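# Seat a loose fuse in an empty clip-style fuse holder

## Task

Push the loose fuse down into the empty fuse holder until it rests level in both of its clips, with the holder lying flat on the bench. It only counts if the fuse stays seated by itself after the robot lets go, not if a gripper is still holding it there.

## Robot and tools

Robot: two 7-joint arms, left_arm and right_arm, each ending in a parallel gripper. The names are labels only and do not mean the left or right side of any picture.

Frame: every pose in a result uses one shared scene frame. Its origin sits on the table top midway between the arms, +z points up, +x points away from the robot over the table, and left_arm is on the +y side. end_effector_position is in metres and end_effector_quat_wxyz is a w,x,y,z quaternion. The printed hand position is approximate and gets worse when an arm is stretched far out. The gripper's fingers point along its own +z axis and close along its own y axis. The reported position is the spot between the pads when closed; closed fingertips reach about 19 mm past it, fully open ones about 6 mm. While closing, the tips travel roughly 13 mm farther from the arm, so keep that clearance over any surface.

execute_actions: argument actions is a list holding zero or one item. An empty list sends nothing and just reports the state. An item with rows is a move: rows is a list of 1 to 15 rows and steps is 1 to 15 (default 15), each step lasting 1/30 s. Row k is used on step k; if there are fewer rows than steps, the final row is reused. An item with only steps (up to 300) is a wait that returns after that many steps have passed since the previous result, your reply time included. Optional pictures (true/false) controls whether camera images come back. A refused call moves nothing.

Row layout: always 18 numbers covering both arms in one list, even if one arm is idle. First left_arm: 7 joint targets, then gripper position, then gripper speed; then the same 9 for right_arm. Joint targets are absolute angles in radians, in the same column order and form as the Joint positions line, not offsets. Order and stated ranges: waist -69.115 to 69.115, shoulder -2.250 to 2.250, upper arm roll -69.115 to 69.115, elbow -2.580 to 2.580, forearm roll -69.115 to 69.115, wrist pitch -2.100 to 2.100, wrist roll -69.115 to 69.115. The true end can be off by up to 0.013 rad either way. A call is refused if any target exceeds a range end by over 0.013 rad and is also farther out than that joint currently is. A target beyond the real end is clipped to it, and the result may say "joint sent to its limit" (possibly referring to an earlier, still running move); absence of that line does not prove more travel is available.

Gripper numbers, both in [-1, 1], absolute settings: position +1 = fully open (85 mm), 0 = roughly 41 mm, about -0.8 = pads touching, -1 = close until blocked. speed sets how fast the gap changes: about 20 mm/s at -1, 85 at 0, 150 at +1. Grip force is chosen by the arm, about 190 to 235 N per pad. To grip firmly, send -1 and keep sending it. For a gentler grip, open, then ask for a position just a bit narrower than the object. To release, ask for a width larger than the object. Fingers hold still until the position number changes by 0.01 or more, but may re-close on their own if the object slips or is lost. To leave a gripper alone, repeat its last two numbers; 0 is a real command, not a no-op.

Motion: joint speed and acceleration are capped and an arm's joints are timed to finish together; a reversing command halts them together first. Each step the sent target stays within a lead of the measured angle: 0.304 rad for the first four joints, 0.266 for the last three; targets that would put the gripper more than 70 mm from where it is are scaled back. After big moves the arm may still be travelling when the result arrives. Between calls arms keep heading to the last row sent until they settle or a step is HELD; only a new move continues pressing.

Result lines: the state line `left_arm: …` | `right_arm: …` with each gripper pose; Joint positions (rad) and Joint velocities (rad/s), one block per arm; position_measured_pct, about 50 minus 50 times the finger position, 0 when fully open. Stopping short under 90 means something is held or blocking; near 90 or slightly above means the pads met on nothing or something very thin. "joint command not followed" means the clearance check altered or blocked joint targets on some steps, the rest still ran. HELD marks steps where your row was not fully sent. A torque fault occurs when contact torque reaches a load limit (51.3 N m for waist, shoulder, upper arm roll, elbow; 32.3 for forearm roll, wrist pitch, wrist roll; held weight counts): that arm freezes for 10 s and drops the rest of the call. MOTOR HOT appears from 60 °C; at 75 °C an OVER-TEMPERATURE FAULT lets the arm sag while it cools. Holding loads heats motors.

zoom_image: camera (cam_head_left, cam_head_right, cam_high, cam_low, cam_left_wrist, cam_right_wrist) and region [x0, y0, x1, y1] in pixels of that camera's latest 504x504 image, origin at the top-left, at most 504 by 504. It returns an enlarged view.

show_instructions: no arguments; shows the scene's reference pages.

finished_scene: scene = number of the current scene. It ends that scene for good, reports success, and starts the next one. Replying with no tool call ends everything.

Avoid: knocking anything off the table, dropping or slamming parts, shoving hard, and letting the arms collide or press on each other. Brief external tugs on held parts or nudges to loose objects can happen. Let go and confirm the fuse stays seated on its own before finishing.

Each tool is called after ">>>" as a command line: name --argument value for each argument, lists and objects as JSON in quotes; but a table of rows of numbers goes row by row, as --pt "numbers of a row", without its own name.

Reference images:

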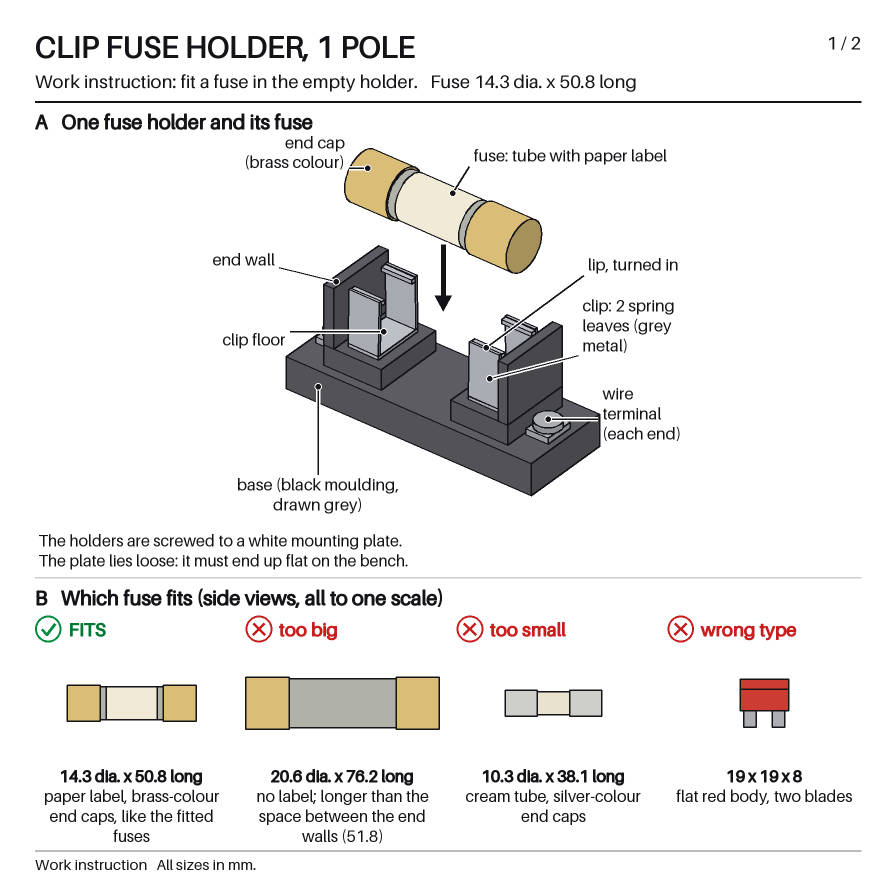

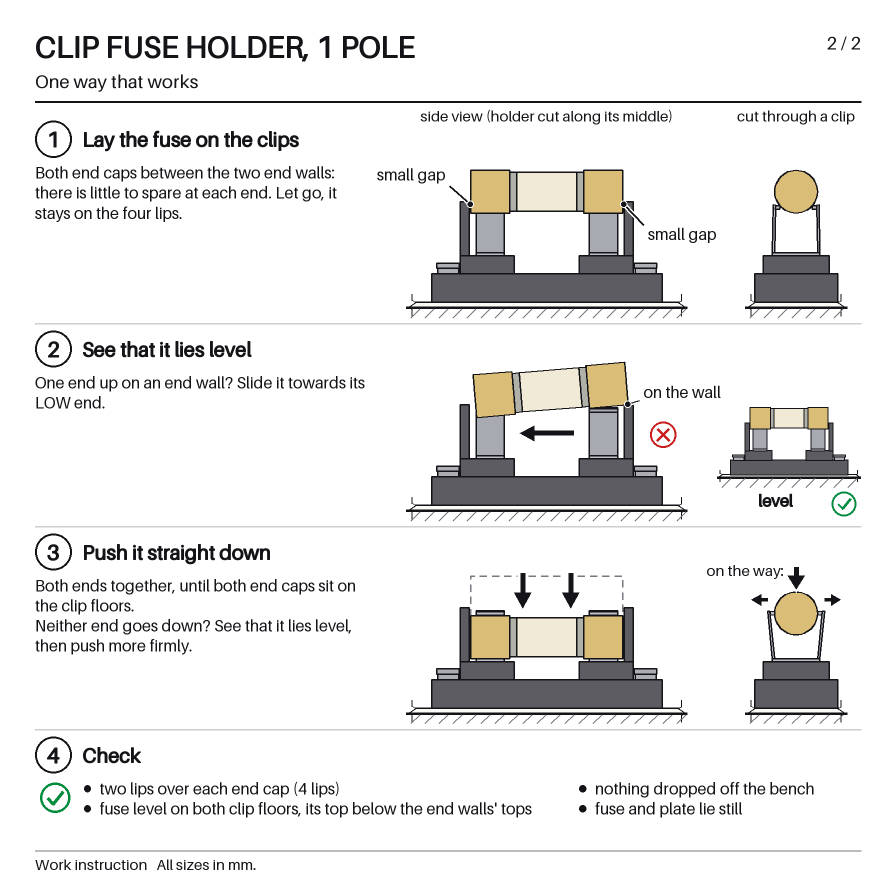

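## Session

>>> execute_actions --actions '[]'

Scene clock: 0.00 s of 4306.00 s.
left_arm: end_effector_position=(+0.2456, -0.0858, +0.3526) position_measured_pct=0.0 end_effector_quat_wxyz=(+0.157, +0.815, -0.450, -0.328) | right_arm: end_effector_position=(+0.4279, -0.2698, +0.1993) position_measured_pct=0.0 end_effector_quat_wxyz=(-0.002, -0.008, +1.000, -0.001)
Joint positions: left_arm=[ 0.317  0.813  0.749  0.909  0.15   1.935 -1.371] | right_arm=[-0.058  0.432  0.002  1.66   0.001  1.055  1.519]
Joint velocities: left_arm=[ 0.     0.    -0.002 -0.    -0.    -0.001  0.002] | right_arm=[ 0.001  0.001  0.     0.001  0.    -0.    -0.002]

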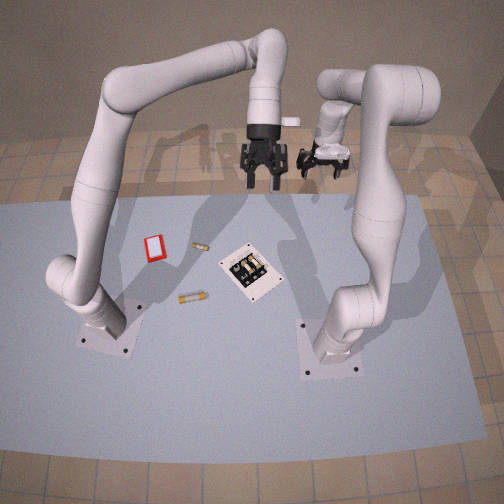

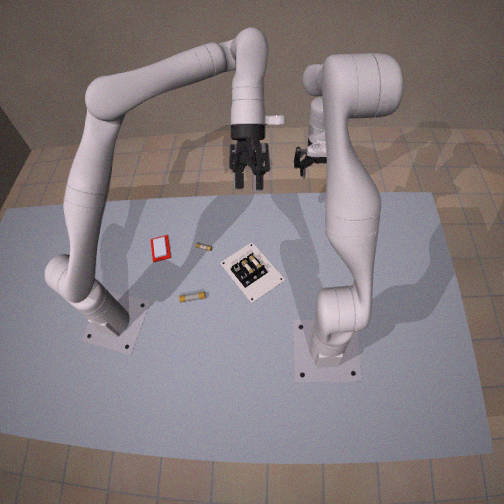

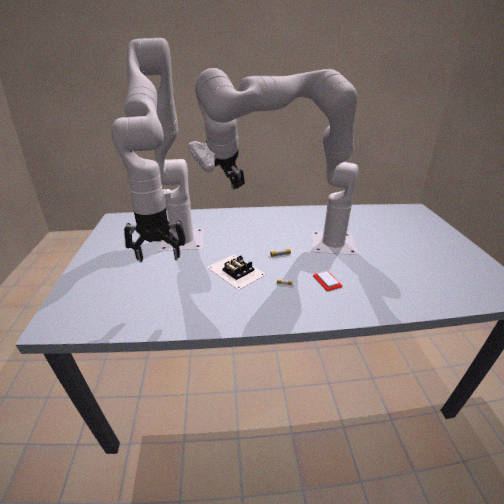

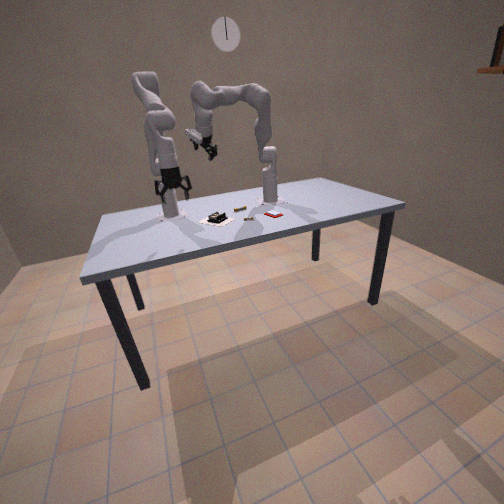

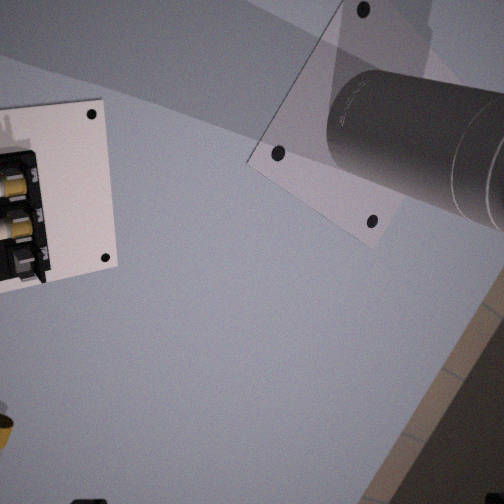

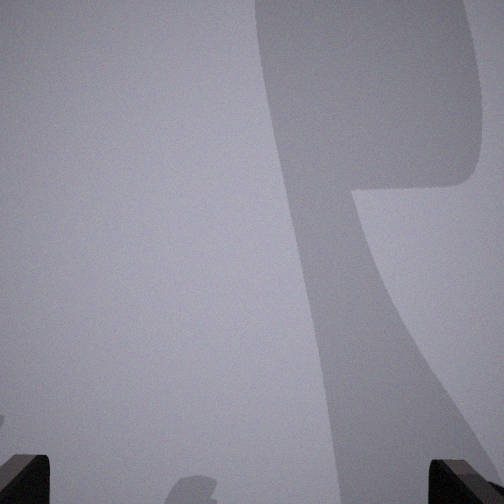

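>>> zoom_image --camera "cam_head_left" --region '[130, 210, 300, 320]'

>>> zoom_image --camera "cam_high" --region '[190, 230, 360, 310]'

Region (130, 210, 300, 320) of cam_head_left's 504x504 image, scaled by 2.965, with more detail than that image has; it fills the top 326 rows of this view, and the rest is white.

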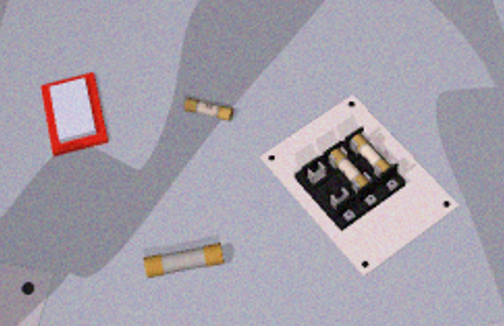

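Region (190, 230, 360, 310) of cam_high's 504x504 image, scaled by 2.965, with more detail than that image has; it fills the top 237 rows of this view, and the rest is white.

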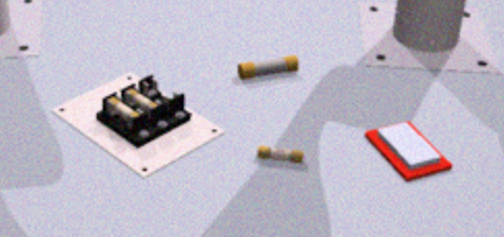

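>>> execute_actions --actions '[{"rows": [[-0.7, 0.813, 0.749, 0.909, 0.15, 1.935, -1.371, 1, 0, -0.058, 0.432, 0.002, 1.66, 0.001, 1.055, 1.519, 1, 0]], "steps": 15}]' --pictures false

>>> execute_actions --actions '[{"rows": [[-0.7, 0.813, 0.749, 0.909, 0.15, 1.935, -1.371, 1, 0, -0.7, 0.432, 0.002, 1.66, 0.001, 1.055, 1.519, 1, 0]], "steps": 15}]' --pictures false

>>> execute_actions --actions '[{"steps": 45}]'

Scene clock: 3.57 s of 4306.00 s.
left_arm: end_effector_position=(+0.3862, +0.0088, +0.3525) position_measured_pct=0.0 end_effector_quat_wxyz=(+0.214, +0.883, -0.296, -0.295) | right_arm: end_effector_position=(+0.4278, -0.2702, +0.1991) position_measured_pct=0.0 end_effector_quat_wxyz=(-0.003, -0.008, +1.000, -0.001)
Joint positions: left_arm=[-0.046  0.813  0.75   0.909  0.15   1.934 -1.371] | right_arm=[-0.058  0.432  0.002  1.66   0.001  1.055  1.519]
Joint velocities: left_arm=[-0.917  0.002 -0.002 -0.001 -0.003 -0.001 -0.001] | right_arm=[ 0.    -0.    -0.     0.    -0.     0.     0.002]
Steps of this call (steps 1 to 90: nothing new was sent; then 0.07 s passed at rest; steps 91 to 105: all 15 steps of this action). Readings (joint positions | what the end effector reports):
91: left_arm=[0.315 0.813 0.750 0.909 0.150 1.935 -1.371] | right_arm=[-0.058 0.432 0.002 1.660 0.001 1.055 1.519] | left_arm position_measured_pct=0.0 | right_arm position_measured_pct=0.0
92: left_arm=[0.309 0.813 0.751 0.910 0.150 1.934 -1.371] | right_arm=[-0.058 0.432 0.002 1.660 0.001 1.055 1.519] | left_arm position_measured_pct=0.0 | right_arm position_measured_pct=0.0
94: left_arm=[0.279 0.812 0.752 0.910 0.151 1.934 -1.371] | right_arm=[-0.058 0.432 0.002 1.660 0.001 1.055 1.519] | left_arm position_measured_pct=0.0 | right_arm position_measured_pct=0.0
98: left_arm=[0.167 0.813 0.750 0.909 0.150 1.934 -1.371] | right_arm=[-0.058 0.432 0.002 1.660 0.001 1.055 1.519] | left_arm position_measured_pct=0.0 | right_arm position_measured_pct=0.0
105: the state above

Scene clock: 4.07 s of 4306.00 s.
left_arm: end_effector_position=(+0.5014, +0.1899, +0.3522) position_measured_pct=0.0 end_effector_quat_wxyz=(+0.276, +0.927, -0.086, -0.238) | right_arm: end_effector_position=(+0.3953, -0.1065, +0.1991) position_measured_pct=0.0 end_effector_quat_wxyz=(-0.002, -0.194, +0.981, -0.002)
Joint positions: left_arm=[-0.506  0.814  0.749  0.909  0.15   1.935 -1.371] | right_arm=[-0.433  0.432  0.003  1.659  0.001  1.055  1.519]
Joint velocities: left_arm=[-0.918 -0.001 -0.    -0.     0.     0.001 -0.001] | right_arm=[-0.955  0.001 -0.003 -0.002 -0.001 -0.001  0.002]
Steps of this call (steps 1 to 15: all 15 steps of this action). Readings (joint positions | what the end effector reports):
1: left_arm=[-0.077 0.814 0.749 0.909 0.150 1.934 -1.371] | right_arm=[-0.060 0.432 0.002 1.660 0.001 1.055 1.519] | left_arm position_measured_pct=0.0 | right_arm position_measured_pct=0.0
2: left_arm=[-0.107 0.814 0.749 0.909 0.150 1.934 -1.371] | right_arm=[-0.066 0.432 0.004 1.660 0.002 1.055 1.519] | left_arm position_measured_pct=0.0 | right_arm position_measured_pct=0.0
4: left_arm=[-0.169 0.814 0.749 0.909 0.150 1.934 -1.371] | right_arm=[-0.097 0.432 0.005 1.660 0.002 1.055 1.519] | left_arm position_measured_pct=0.0 | right_arm position_measured_pct=0.0
8: left_arm=[-0.292 0.814 0.749 0.909 0.150 1.934 -1.371] | right_arm=[-0.212 0.432 0.003 1.660 0.001 1.055 1.519] | left_arm position_measured_pct=0.0 | right_arm position_measured_pct=0.0
15: the state above

Scene clock: 5.57 s of 4306.00 s.
left_arm: end_effector_position=(+0.5225, +0.2781, +0.3526) position_measured_pct=0.0 end_effector_quat_wxyz=(+0.297, +0.931, +0.004, -0.211) | right_arm: end_effector_position=(+0.3358, -0.0030, +0.1991) position_measured_pct=0.0 end_effector_quat_wxyz=(-0.002, -0.323, +0.946, -0.002)
Joint positions: left_arm=[-0.7    0.813  0.749  0.909  0.15   1.935 -1.371] | right_arm=[-0.7    0.432  0.002  1.66   0.001  1.055  1.519]
Joint velocities: left_arm=[ 0.003 -0.    -0.001  0.    -0.002 -0.002  0.   ] | right_arm=[ 0.002 -0.    -0.     0.001  0.     0.    -0.001]
Steps of this call (steps 1 to 30: the robot went on to your last target; steps 31 to 45: nothing new was sent). Readings (joint positions | what the end effector reports):
1: left_arm=[-0.537 0.814 0.749 0.909 0.150 1.935 -1.371] | right_arm=[-0.465 0.432 0.003 1.659 0.001 1.055 1.519] | left_arm position_measured_pct=0.0 | right_arm position_measured_pct=0.0
2: left_arm=[-0.568 0.814 0.749 0.909 0.150 1.935 -1.371] | right_arm=[-0.497 0.432 0.002 1.659 0.001 1.055 1.519] | left_arm position_measured_pct=0.0 | right_arm position_measured_pct=0.0
4: left_arm=[-0.626 0.814 0.748 0.908 0.150 1.935 -1.371] | right_arm=[-0.561 0.432 0.002 1.659 0.001 1.055 1.519] | left_arm position_measured_pct=0.0 | right_arm position_measured_pct=0.0
8: left_arm=[-0.690 0.814 0.747 0.908 0.149 1.935 -1.371] | right_arm=[-0.665 0.432 -0.000 1.660 -0.000 1.055 1.519] | left_arm position_measured_pct=0.0 | right_arm position_measured_pct=0.0
45: the state above
All arms were judged still, so your last target was given up. Only a new action makes them travel on or press farther. Fingers that are still opening or closing keep moving.

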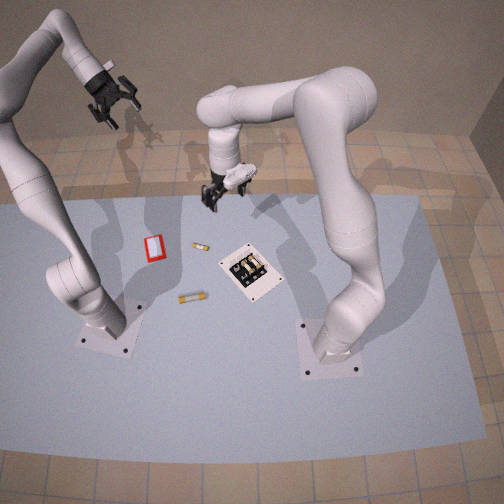

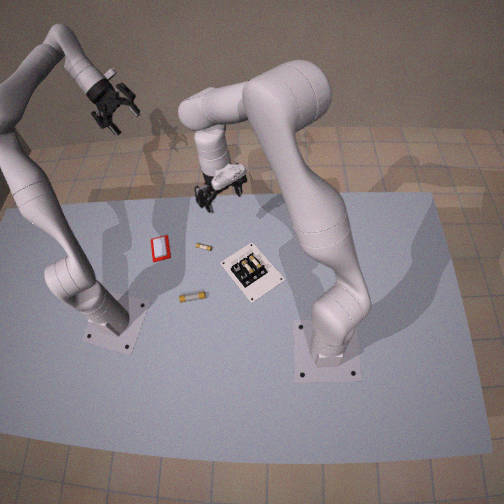

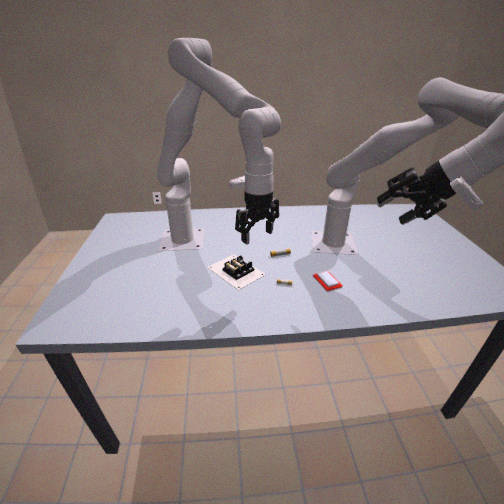

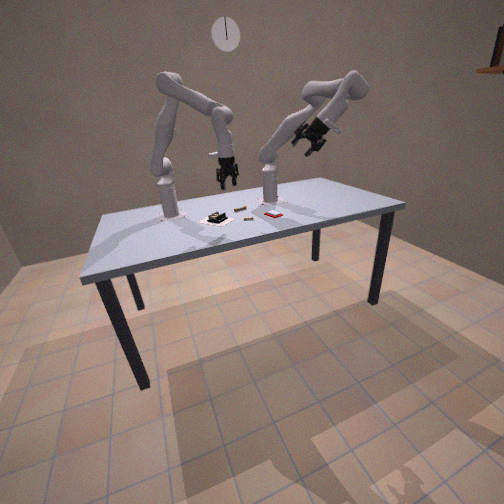

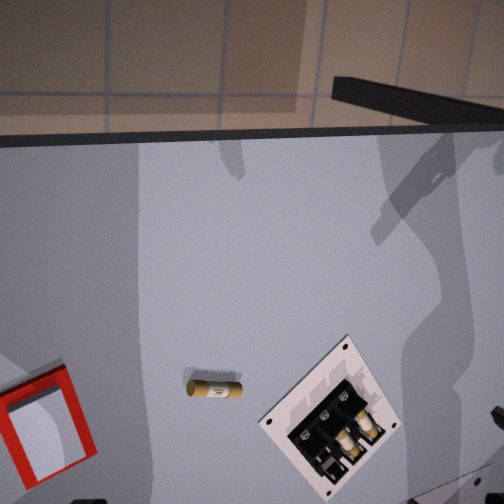

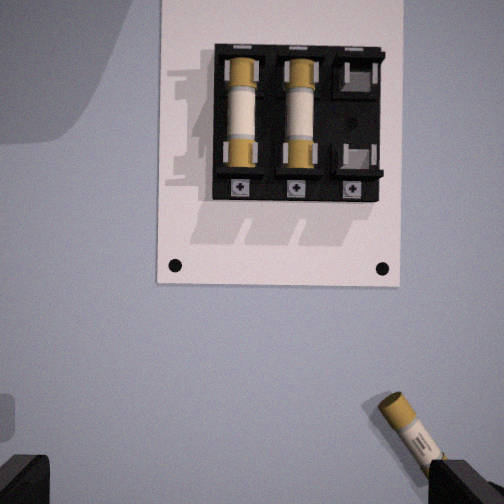

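>>> execute_actions --actions '[{"rows": [[-0.7, 0.813, 0.749, 0.909, 0.15, 1.935, -1.371, 1, 0, -0.869, 0.659, 0.0, 1.628, 0.0, 0.855, 1.966, 1, 0]], "steps": 15}]' --pictures false

>>> execute_actions --actions '[{"steps": 25}]'

Scene clock: 9.63 s of 4306.00 s.
left_arm: end_effector_position=(+0.5225, +0.2781, +0.3526) position_measured_pct=0.0 end_effector_quat_wxyz=(+0.297, +0.931, +0.004, -0.211) | right_arm: end_effector_position=(+0.3158, +0.0884, +0.1034) position_measured_pct=0.0 end_effector_quat_wxyz=(+0.001, -0.587, +0.809, +0.001)
Joint positions: left_arm=[-0.7    0.813  0.749  0.909  0.15   1.935 -1.371] | right_arm=[-0.863  0.651 -0.001  1.629 -0.     0.859  1.952]
Joint velocities: left_arm=[-0.    -0.    -0.002  0.     0.001 -0.     0.001] | right_arm=[-0.103  0.137 -0.014 -0.017 -0.005 -0.143  0.495]
Steps of this call (steps 1 to 90: nothing new was sent; then 0.57 s passed at rest; steps 91 to 105: all 15 steps of this action). Readings (joint positions | what the end effector reports):
91: left_arm=[-0.700 0.813 0.749 0.909 0.150 1.935 -1.371] | right_arm=[-0.701 0.433 0.002 1.660 0.001 1.054 1.520] | left_arm position_measured_pct=0.0 | right_arm position_measured_pct=0.0
92: left_arm=[-0.700 0.813 0.749 0.909 0.150 1.935 -1.371] | right_arm=[-0.706 0.440 0.003 1.659 0.002 1.050 1.526] | left_arm position_measured_pct=0.0 | right_arm position_measured_pct=0.0
94: left_arm=[-0.700 0.813 0.749 0.909 0.150 1.935 -1.371] | right_arm=[-0.729 0.470 0.004 1.654 0.002 1.027 1.557] | left_arm position_measured_pct=0.0 | right_arm position_measured_pct=0.0
98: left_arm=[-0.700 0.813 0.749 0.909 0.150 1.935 -1.371] | right_arm=[-0.797 0.563 0.001 1.642 0.000 0.942 1.695] | left_arm position_measured_pct=0.0 | right_arm position_measured_pct=0.0
105: the state above

Scene clock: 10.47 s of 4306.00 s.
left_arm: end_effector_position=(+0.5225, +0.2781, +0.3526) position_measured_pct=0.0 end_effector_quat_wxyz=(+0.297, +0.931, +0.004, -0.211) | right_arm: end_effector_position=(+0.3144, +0.0904, +0.0998) position_measured_pct=0.0 end_effector_quat_wxyz=(-0.000, -0.595, +0.804, -0.000)
Joint positions: left_arm=[-0.7    0.813  0.749  0.909  0.15   1.935 -1.371] | right_arm=[-0.869  0.659 -0.     1.628  0.     0.855  1.966]
Joint velocities: left_arm=[-0.001  0.001 -0.001 -0.     0.001 -0.002 -0.   ] | right_arm=[ 0.     0.     0.    -0.001 -0.     0.001  0.   ]
Steps of this call (steps 1 to 25: the robot went on to your last target). Readings (joint positions | what the end effector reports):
1: left_arm=[-0.700 0.813 0.749 0.909 0.150 1.935 -1.371] | right_arm=[-0.865 0.654 -0.001 1.629 -0.001 0.856 1.963] | left_arm position_measured_pct=0.0 | right_arm position_measured_pct=0.0
2: left_arm=[-0.700 0.813 0.749 0.909 0.150 1.935 -1.371] | right_arm=[-0.866 0.655 -0.001 1.629 -0.000 0.855 1.965] | left_arm position_measured_pct=0.0 | right_arm position_measured_pct=0.0
4: left_arm=[-0.700 0.813 0.749 0.909 0.150 1.935 -1.371] | right_arm=[-0.867 0.656 -0.000 1.628 -0.000 0.855 1.966] | left_arm position_measured_pct=0.0 | right_arm position_measured_pct=0.0
8: left_arm=[-0.700 0.813 0.749 0.909 0.150 1.935 -1.371] | right_arm=[-0.868 0.658 -0.000 1.628 -0.000 0.855 1.966] | left_arm position_measured_pct=0.0 | right_arm position_measured_pct=0.0
25: the state above

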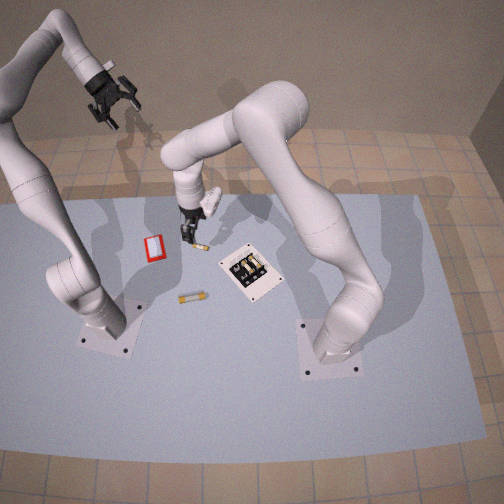

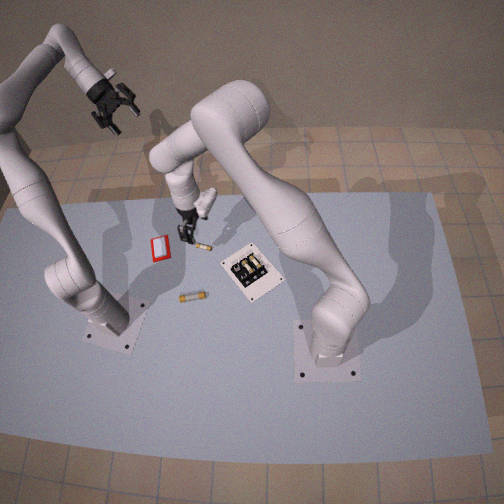

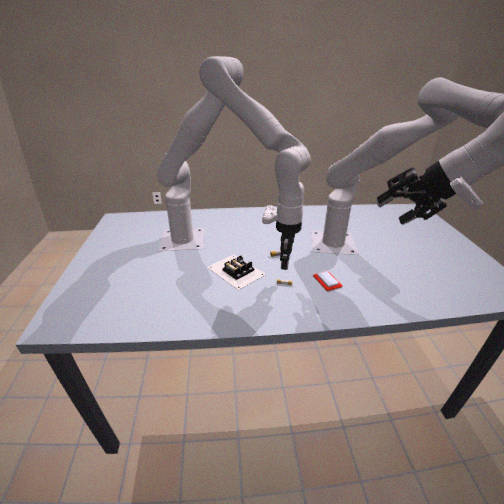

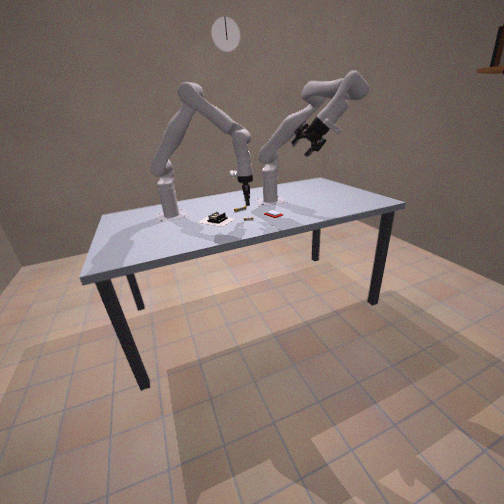

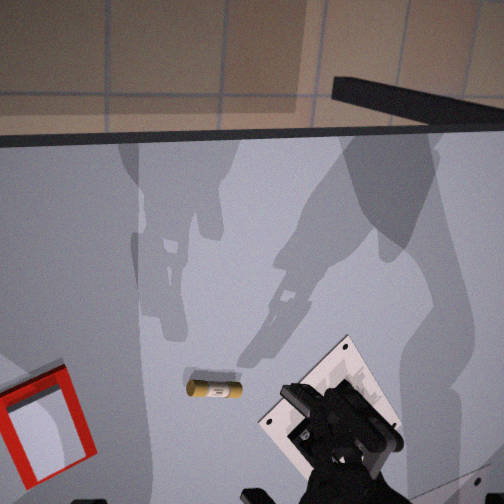

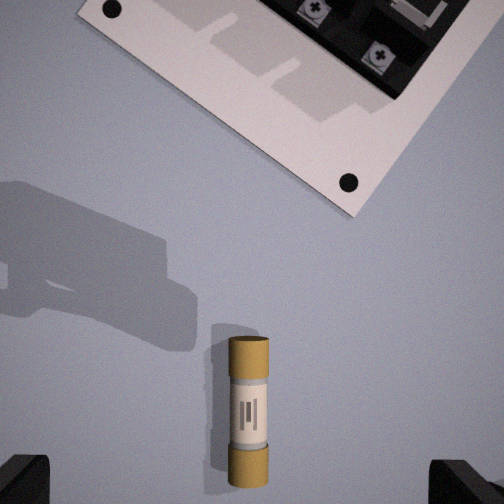

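>>> execute_actions --actions '[{"rows": [[-0.7, 0.813, 0.749, 0.909, 0.15, 1.935, -1.371, 1, 0, -0.871, 0.7862, 0.0, 1.6879, 0.0, 0.6675, 1.964, -0.2, 1]], "steps": 15}]' --pictures false

>>> execute_actions --actions '[{"steps": 15}]'

Scene clock: 13.83 s of 4306.00 s.
left_arm: end_effector_position=(+0.5225, +0.2781, +0.3526) position_measured_pct=0.0 end_effector_quat_wxyz=(+0.297, +0.931, +0.004, -0.211) | right_arm: end_effector_position=(+0.3124, +0.0895, +0.0246) position_measured_pct=58.3 end_effector_quat_wxyz=(+0.001, -0.595, +0.804, +0.000)
Joint positions: left_arm=[-0.7    0.813  0.749  0.909  0.15   1.935 -1.371] | right_arm=[-0.871  0.785  0.     1.688  0.     0.668  1.964]
Joint velocities: left_arm=[ 0.002  0.    -0.     0.     0.001  0.001 -0.002] | right_arm=[-0.002  0.013  0.     0.001 -0.    -0.     0.   ]
Steps of this call (steps 1 to 15: the robot went on to your last target; steps 16 to 86: nothing new was sent; steps 87 to 101: all 15 steps of this action). Readings (joint positions | what the end effector reports):
87: left_arm=[-0.700 0.813 0.749 0.909 0.150 1.935 -1.371] | right_arm=[-0.869 0.660 0.000 1.628 -0.000 0.854 1.966] | left_arm position_measured_pct=0.0 | right_arm position_measured_pct=0.0
88: left_arm=[-0.700 0.813 0.749 0.909 0.150 1.935 -1.371] | right_arm=[-0.869 0.667 0.000 1.630 0.000 0.846 1.966] | left_arm position_measured_pct=0.0 | right_arm position_measured_pct=0.8
90: left_arm=[-0.700 0.813 0.749 0.909 0.150 1.935 -1.371] | right_arm=[-0.870 0.696 0.000 1.642 0.000 0.807 1.965] | left_arm position_measured_pct=0.0 | right_arm position_measured_pct=7.9
94: left_arm=[-0.700 0.813 0.749 0.909 0.150 1.935 -1.371] | right_arm=[-0.871 0.772 -0.000 1.682 -0.000 0.689 1.964] | left_arm position_measured_pct=0.0 | right_arm position_measured_pct=28.2
101: the state above

Scene clock: 14.33 s of 4306.00 s.
left_arm: end_effector_position=(+0.5225, +0.2781, +0.3526) position_measured_pct=0.0 end_effector_quat_wxyz=(+0.297, +0.931, +0.004, -0.211) | right_arm: end_effector_position=(+0.3122, +0.0893, +0.0239) position_measured_pct=59.9 end_effector_quat_wxyz=(+0.000, -0.595, +0.804, +0.000)
Joint positions: left_arm=[-0.7    0.813  0.749  0.909  0.15   1.935 -1.371] | right_arm=[-0.871  0.786  0.     1.688  0.     0.667  1.964]
Joint velocities: left_arm=[ 0.001 -0.002 -0.    -0.     0.001  0.001 -0.001] | right_arm=[-0.     0.001  0.     0.001  0.    -0.001  0.001]
Steps of this call (steps 1 to 15: the robot went on to your last target). Readings (joint positions | what the end effector reports):
1: left_arm=[-0.700 0.813 0.749 0.909 0.150 1.935 -1.371] | right_arm=[-0.871 0.785 -0.000 1.688 0.000 0.668 1.964] | left_arm position_measured_pct=0.0 | right_arm position_measured_pct=59.1
2: left_arm=[-0.700 0.813 0.749 0.909 0.150 1.935 -1.371] | right_arm=[-0.871 0.785 -0.000 1.688 -0.000 0.668 1.964] | left_arm position_measured_pct=0.0 | right_arm position_measured_pct=59.5
4: left_arm=[-0.700 0.813 0.749 0.909 0.150 1.935 -1.371] | right_arm=[-0.871 0.786 -0.000 1.688 -0.000 0.668 1.964] | left_arm position_measured_pct=0.0 | right_arm position_measured_pct=59.9
8: left_arm=[-0.700 0.813 0.749 0.909 0.150 1.935 -1.371] | right_arm=[-0.871 0.786 -0.000 1.688 0.000 0.667 1.964] | left_arm position_measured_pct=0.0 | right_arm position_measured_pct=59.9
15: the state above
All arms were judged still, so your last target was given up. Only a new action makes them travel on or press farther. Fingers that are still opening or closing keep moving.

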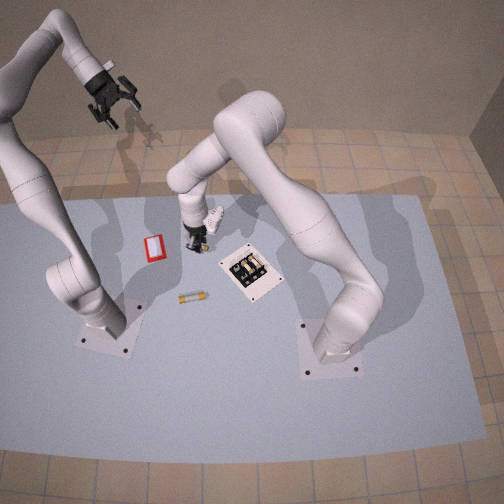

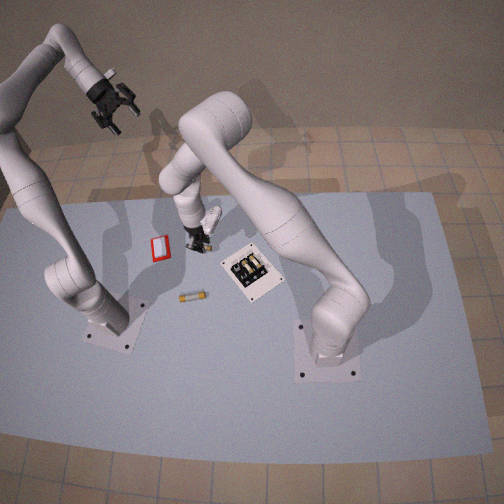

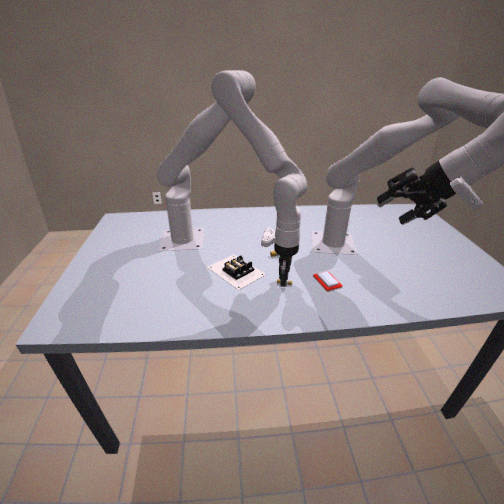

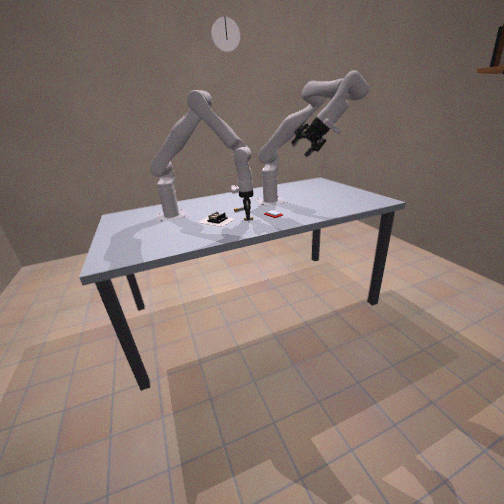

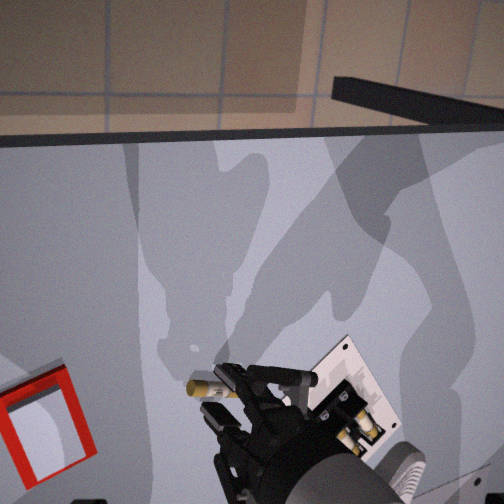

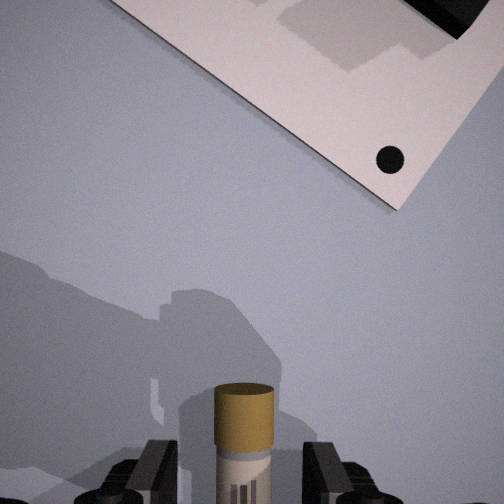

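>>> zoom_image --camera "cam_high" --region '[255, 250, 315, 295]'

>>> zoom_image --camera "cam_low" --region '[222, 195, 272, 228]'

Region (255, 250, 315, 295) of cam_high's 504x504 image, scaled by 8.400, with more detail than that image has; it fills the top 378 rows of this view, and the rest is white.

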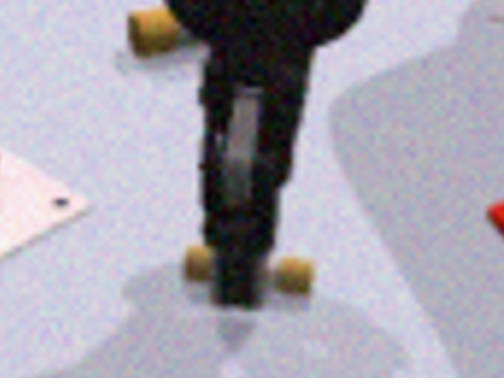

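Region (222, 195, 272, 228) of cam_low's 504x504 image, scaled by 10.080, with more detail than that image has; it fills the top 333 rows of this view, and the rest is white.

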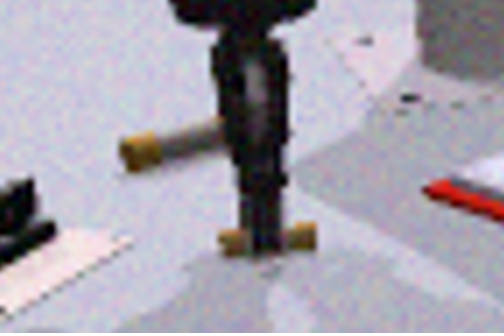

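>>> execute_actions --actions '[{"rows": [[-0.7, 0.813, 0.749, 0.909, 0.15, 1.935, -1.371, 1, 0, -0.8725, 0.7946, 0.0, 1.682, 0.0, 0.6651, 1.9625, -0.2, 1]], "steps": 15}]' --pictures false

>>> execute_actions --actions '[{"rows": [[-0.7, 0.813, 0.749, 0.909, 0.15, 1.935, -1.371, 1, 0, -0.8725, 0.7946, 0.0, 1.682, 0.0, 0.6651, 1.9625, -1, -0.5]], "steps": 15}]'

Scene clock: 16.47 s of 4306.00 s.
left_arm: end_effector_position=(+0.5225, +0.2781, +0.3526) position_measured_pct=0.0 end_effector_quat_wxyz=(+0.297, +0.931, +0.004, -0.211) | right_arm: end_effector_position=(+0.3128, +0.0912, +0.0209) position_measured_pct=59.9 end_effector_quat_wxyz=(-0.000, -0.595, +0.804, -0.000)
Joint positions: left_arm=[-0.7    0.813  0.749  0.909  0.15   1.935 -1.371] | right_arm=[-0.872  0.795 -0.     1.682 -0.     0.665  1.962]
Joint velocities: left_arm=[-0.     0.001 -0.     0.    -0.     0.002 -0.   ] | right_arm=[-0.     0.     0.     0.001 -0.    -0.    -0.001]
Steps of this call (steps 1 to 49: nothing new was sent; steps 50 to 64: all 15 steps of this action). Readings (joint positions | what the end effector reports):
50: left_arm=[-0.700 0.813 0.749 0.909 0.150 1.935 -1.371] | right_arm=[-0.871 0.788 0.000 1.687 0.000 0.667 1.964] | left_arm position_measured_pct=0.0 | right_arm position_measured_pct=59.9
51: left_arm=[-0.700 0.813 0.749 0.909 0.150 1.935 -1.371] | right_arm=[-0.872 0.792 0.000 1.684 0.000 0.666 1.963] | left_arm position_measured_pct=0.0 | right_arm position_measured_pct=59.9
53: left_arm=[-0.700 0.813 0.749 0.909 0.150 1.935 -1.371] | right_arm=[-0.872 0.794 -0.000 1.682 -0.000 0.665 1.963] | left_arm position_measured_pct=0.0 | right_arm position_measured_pct=59.9
57: left_arm=[-0.700 0.813 0.749 0.909 0.150 1.935 -1.371] | right_arm=[-0.872 0.794 -0.000 1.682 0.000 0.665 1.963] | left_arm position_measured_pct=0.0 | right_arm position_measured_pct=59.9
64: the state above

Scene clock: 16.97 s of 4306.00 s.
left_arm: end_effector_position=(+0.5225, +0.2781, +0.3526) position_measured_pct=0.0 end_effector_quat_wxyz=(+0.297, +0.931, +0.004, -0.211) | right_arm: end_effector_position=(+0.3128, +0.0912, +0.0211) position_measured_pct=79.8 end_effector_quat_wxyz=(+0.000, -0.595, +0.804, +0.000)
Joint positions: left_arm=[-0.7    0.813  0.749  0.909  0.15   1.935 -1.371] | right_arm=[-0.873  0.794 -0.     1.682 -0.     0.665  1.963]
Joint velocities: left_arm=[-0.001 -0.     0.     0.     0.001  0.     0.   ] | right_arm=[ 0.    -0.004  0.     0.001  0.     0.002 -0.002]
Steps of this call (steps 1 to 15: all 15 steps of this action). Readings (joint positions | what the end effector reports):
1: left_arm=[-0.700 0.813 0.749 0.909 0.150 1.935 -1.371] | right_arm=[-0.872 0.795 -0.000 1.682 0.000 0.665 1.962] | left_arm position_measured_pct=0.0 | right_arm position_measured_pct=59.9
2: left_arm=[-0.700 0.813 0.749 0.909 0.150 1.935 -1.371] | right_arm=[-0.872 0.795 -0.000 1.682 0.000 0.665 1.962] | left_arm position_measured_pct=0.0 | right_arm position_measured_pct=60.3
4: left_arm=[-0.700 0.813 0.749 0.909 0.150 1.935 -1.371] | right_arm=[-0.872 0.795 0.000 1.682 0.000 0.665 1.963] | left_arm position_measured_pct=0.0 | right_arm position_measured_pct=62.7
8: left_arm=[-0.700 0.813 0.749 0.909 0.150 1.935 -1.371] | right_arm=[-0.872 0.795 0.000 1.682 0.000 0.665 1.962] | left_arm position_measured_pct=0.0 | right_arm position_measured_pct=69.8
15: the state above

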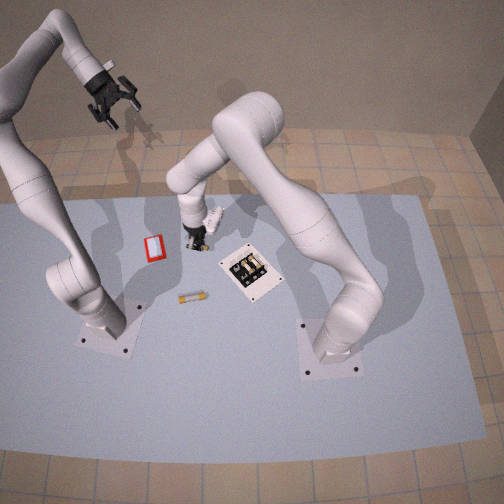

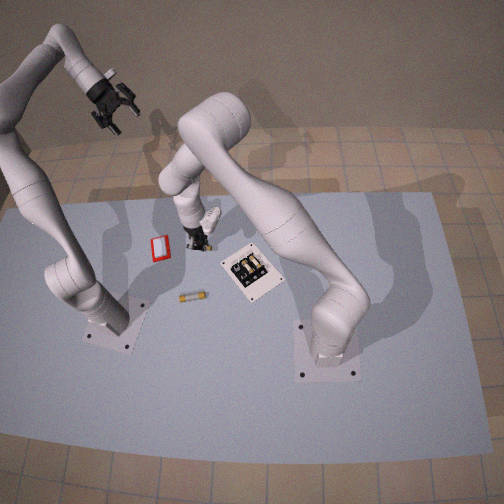

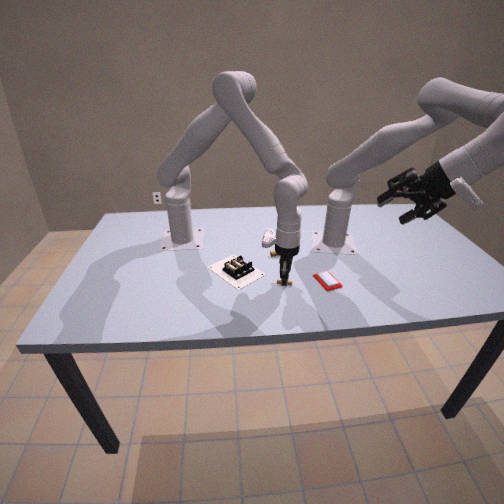

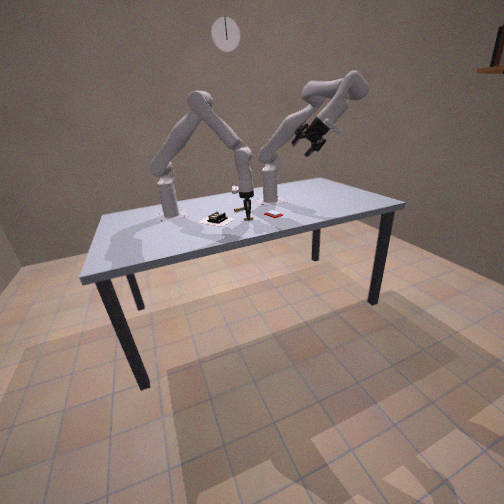

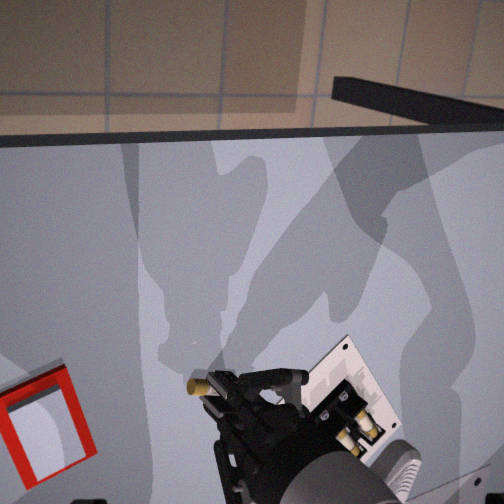

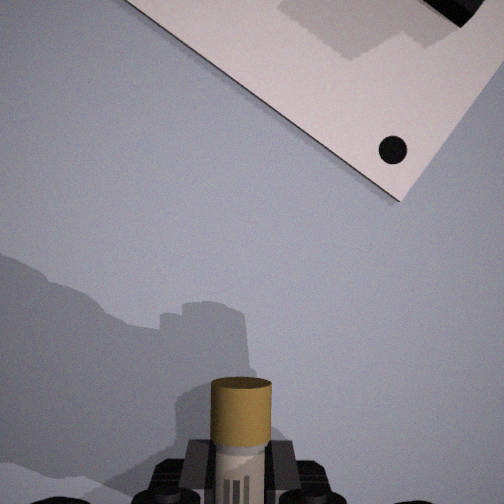

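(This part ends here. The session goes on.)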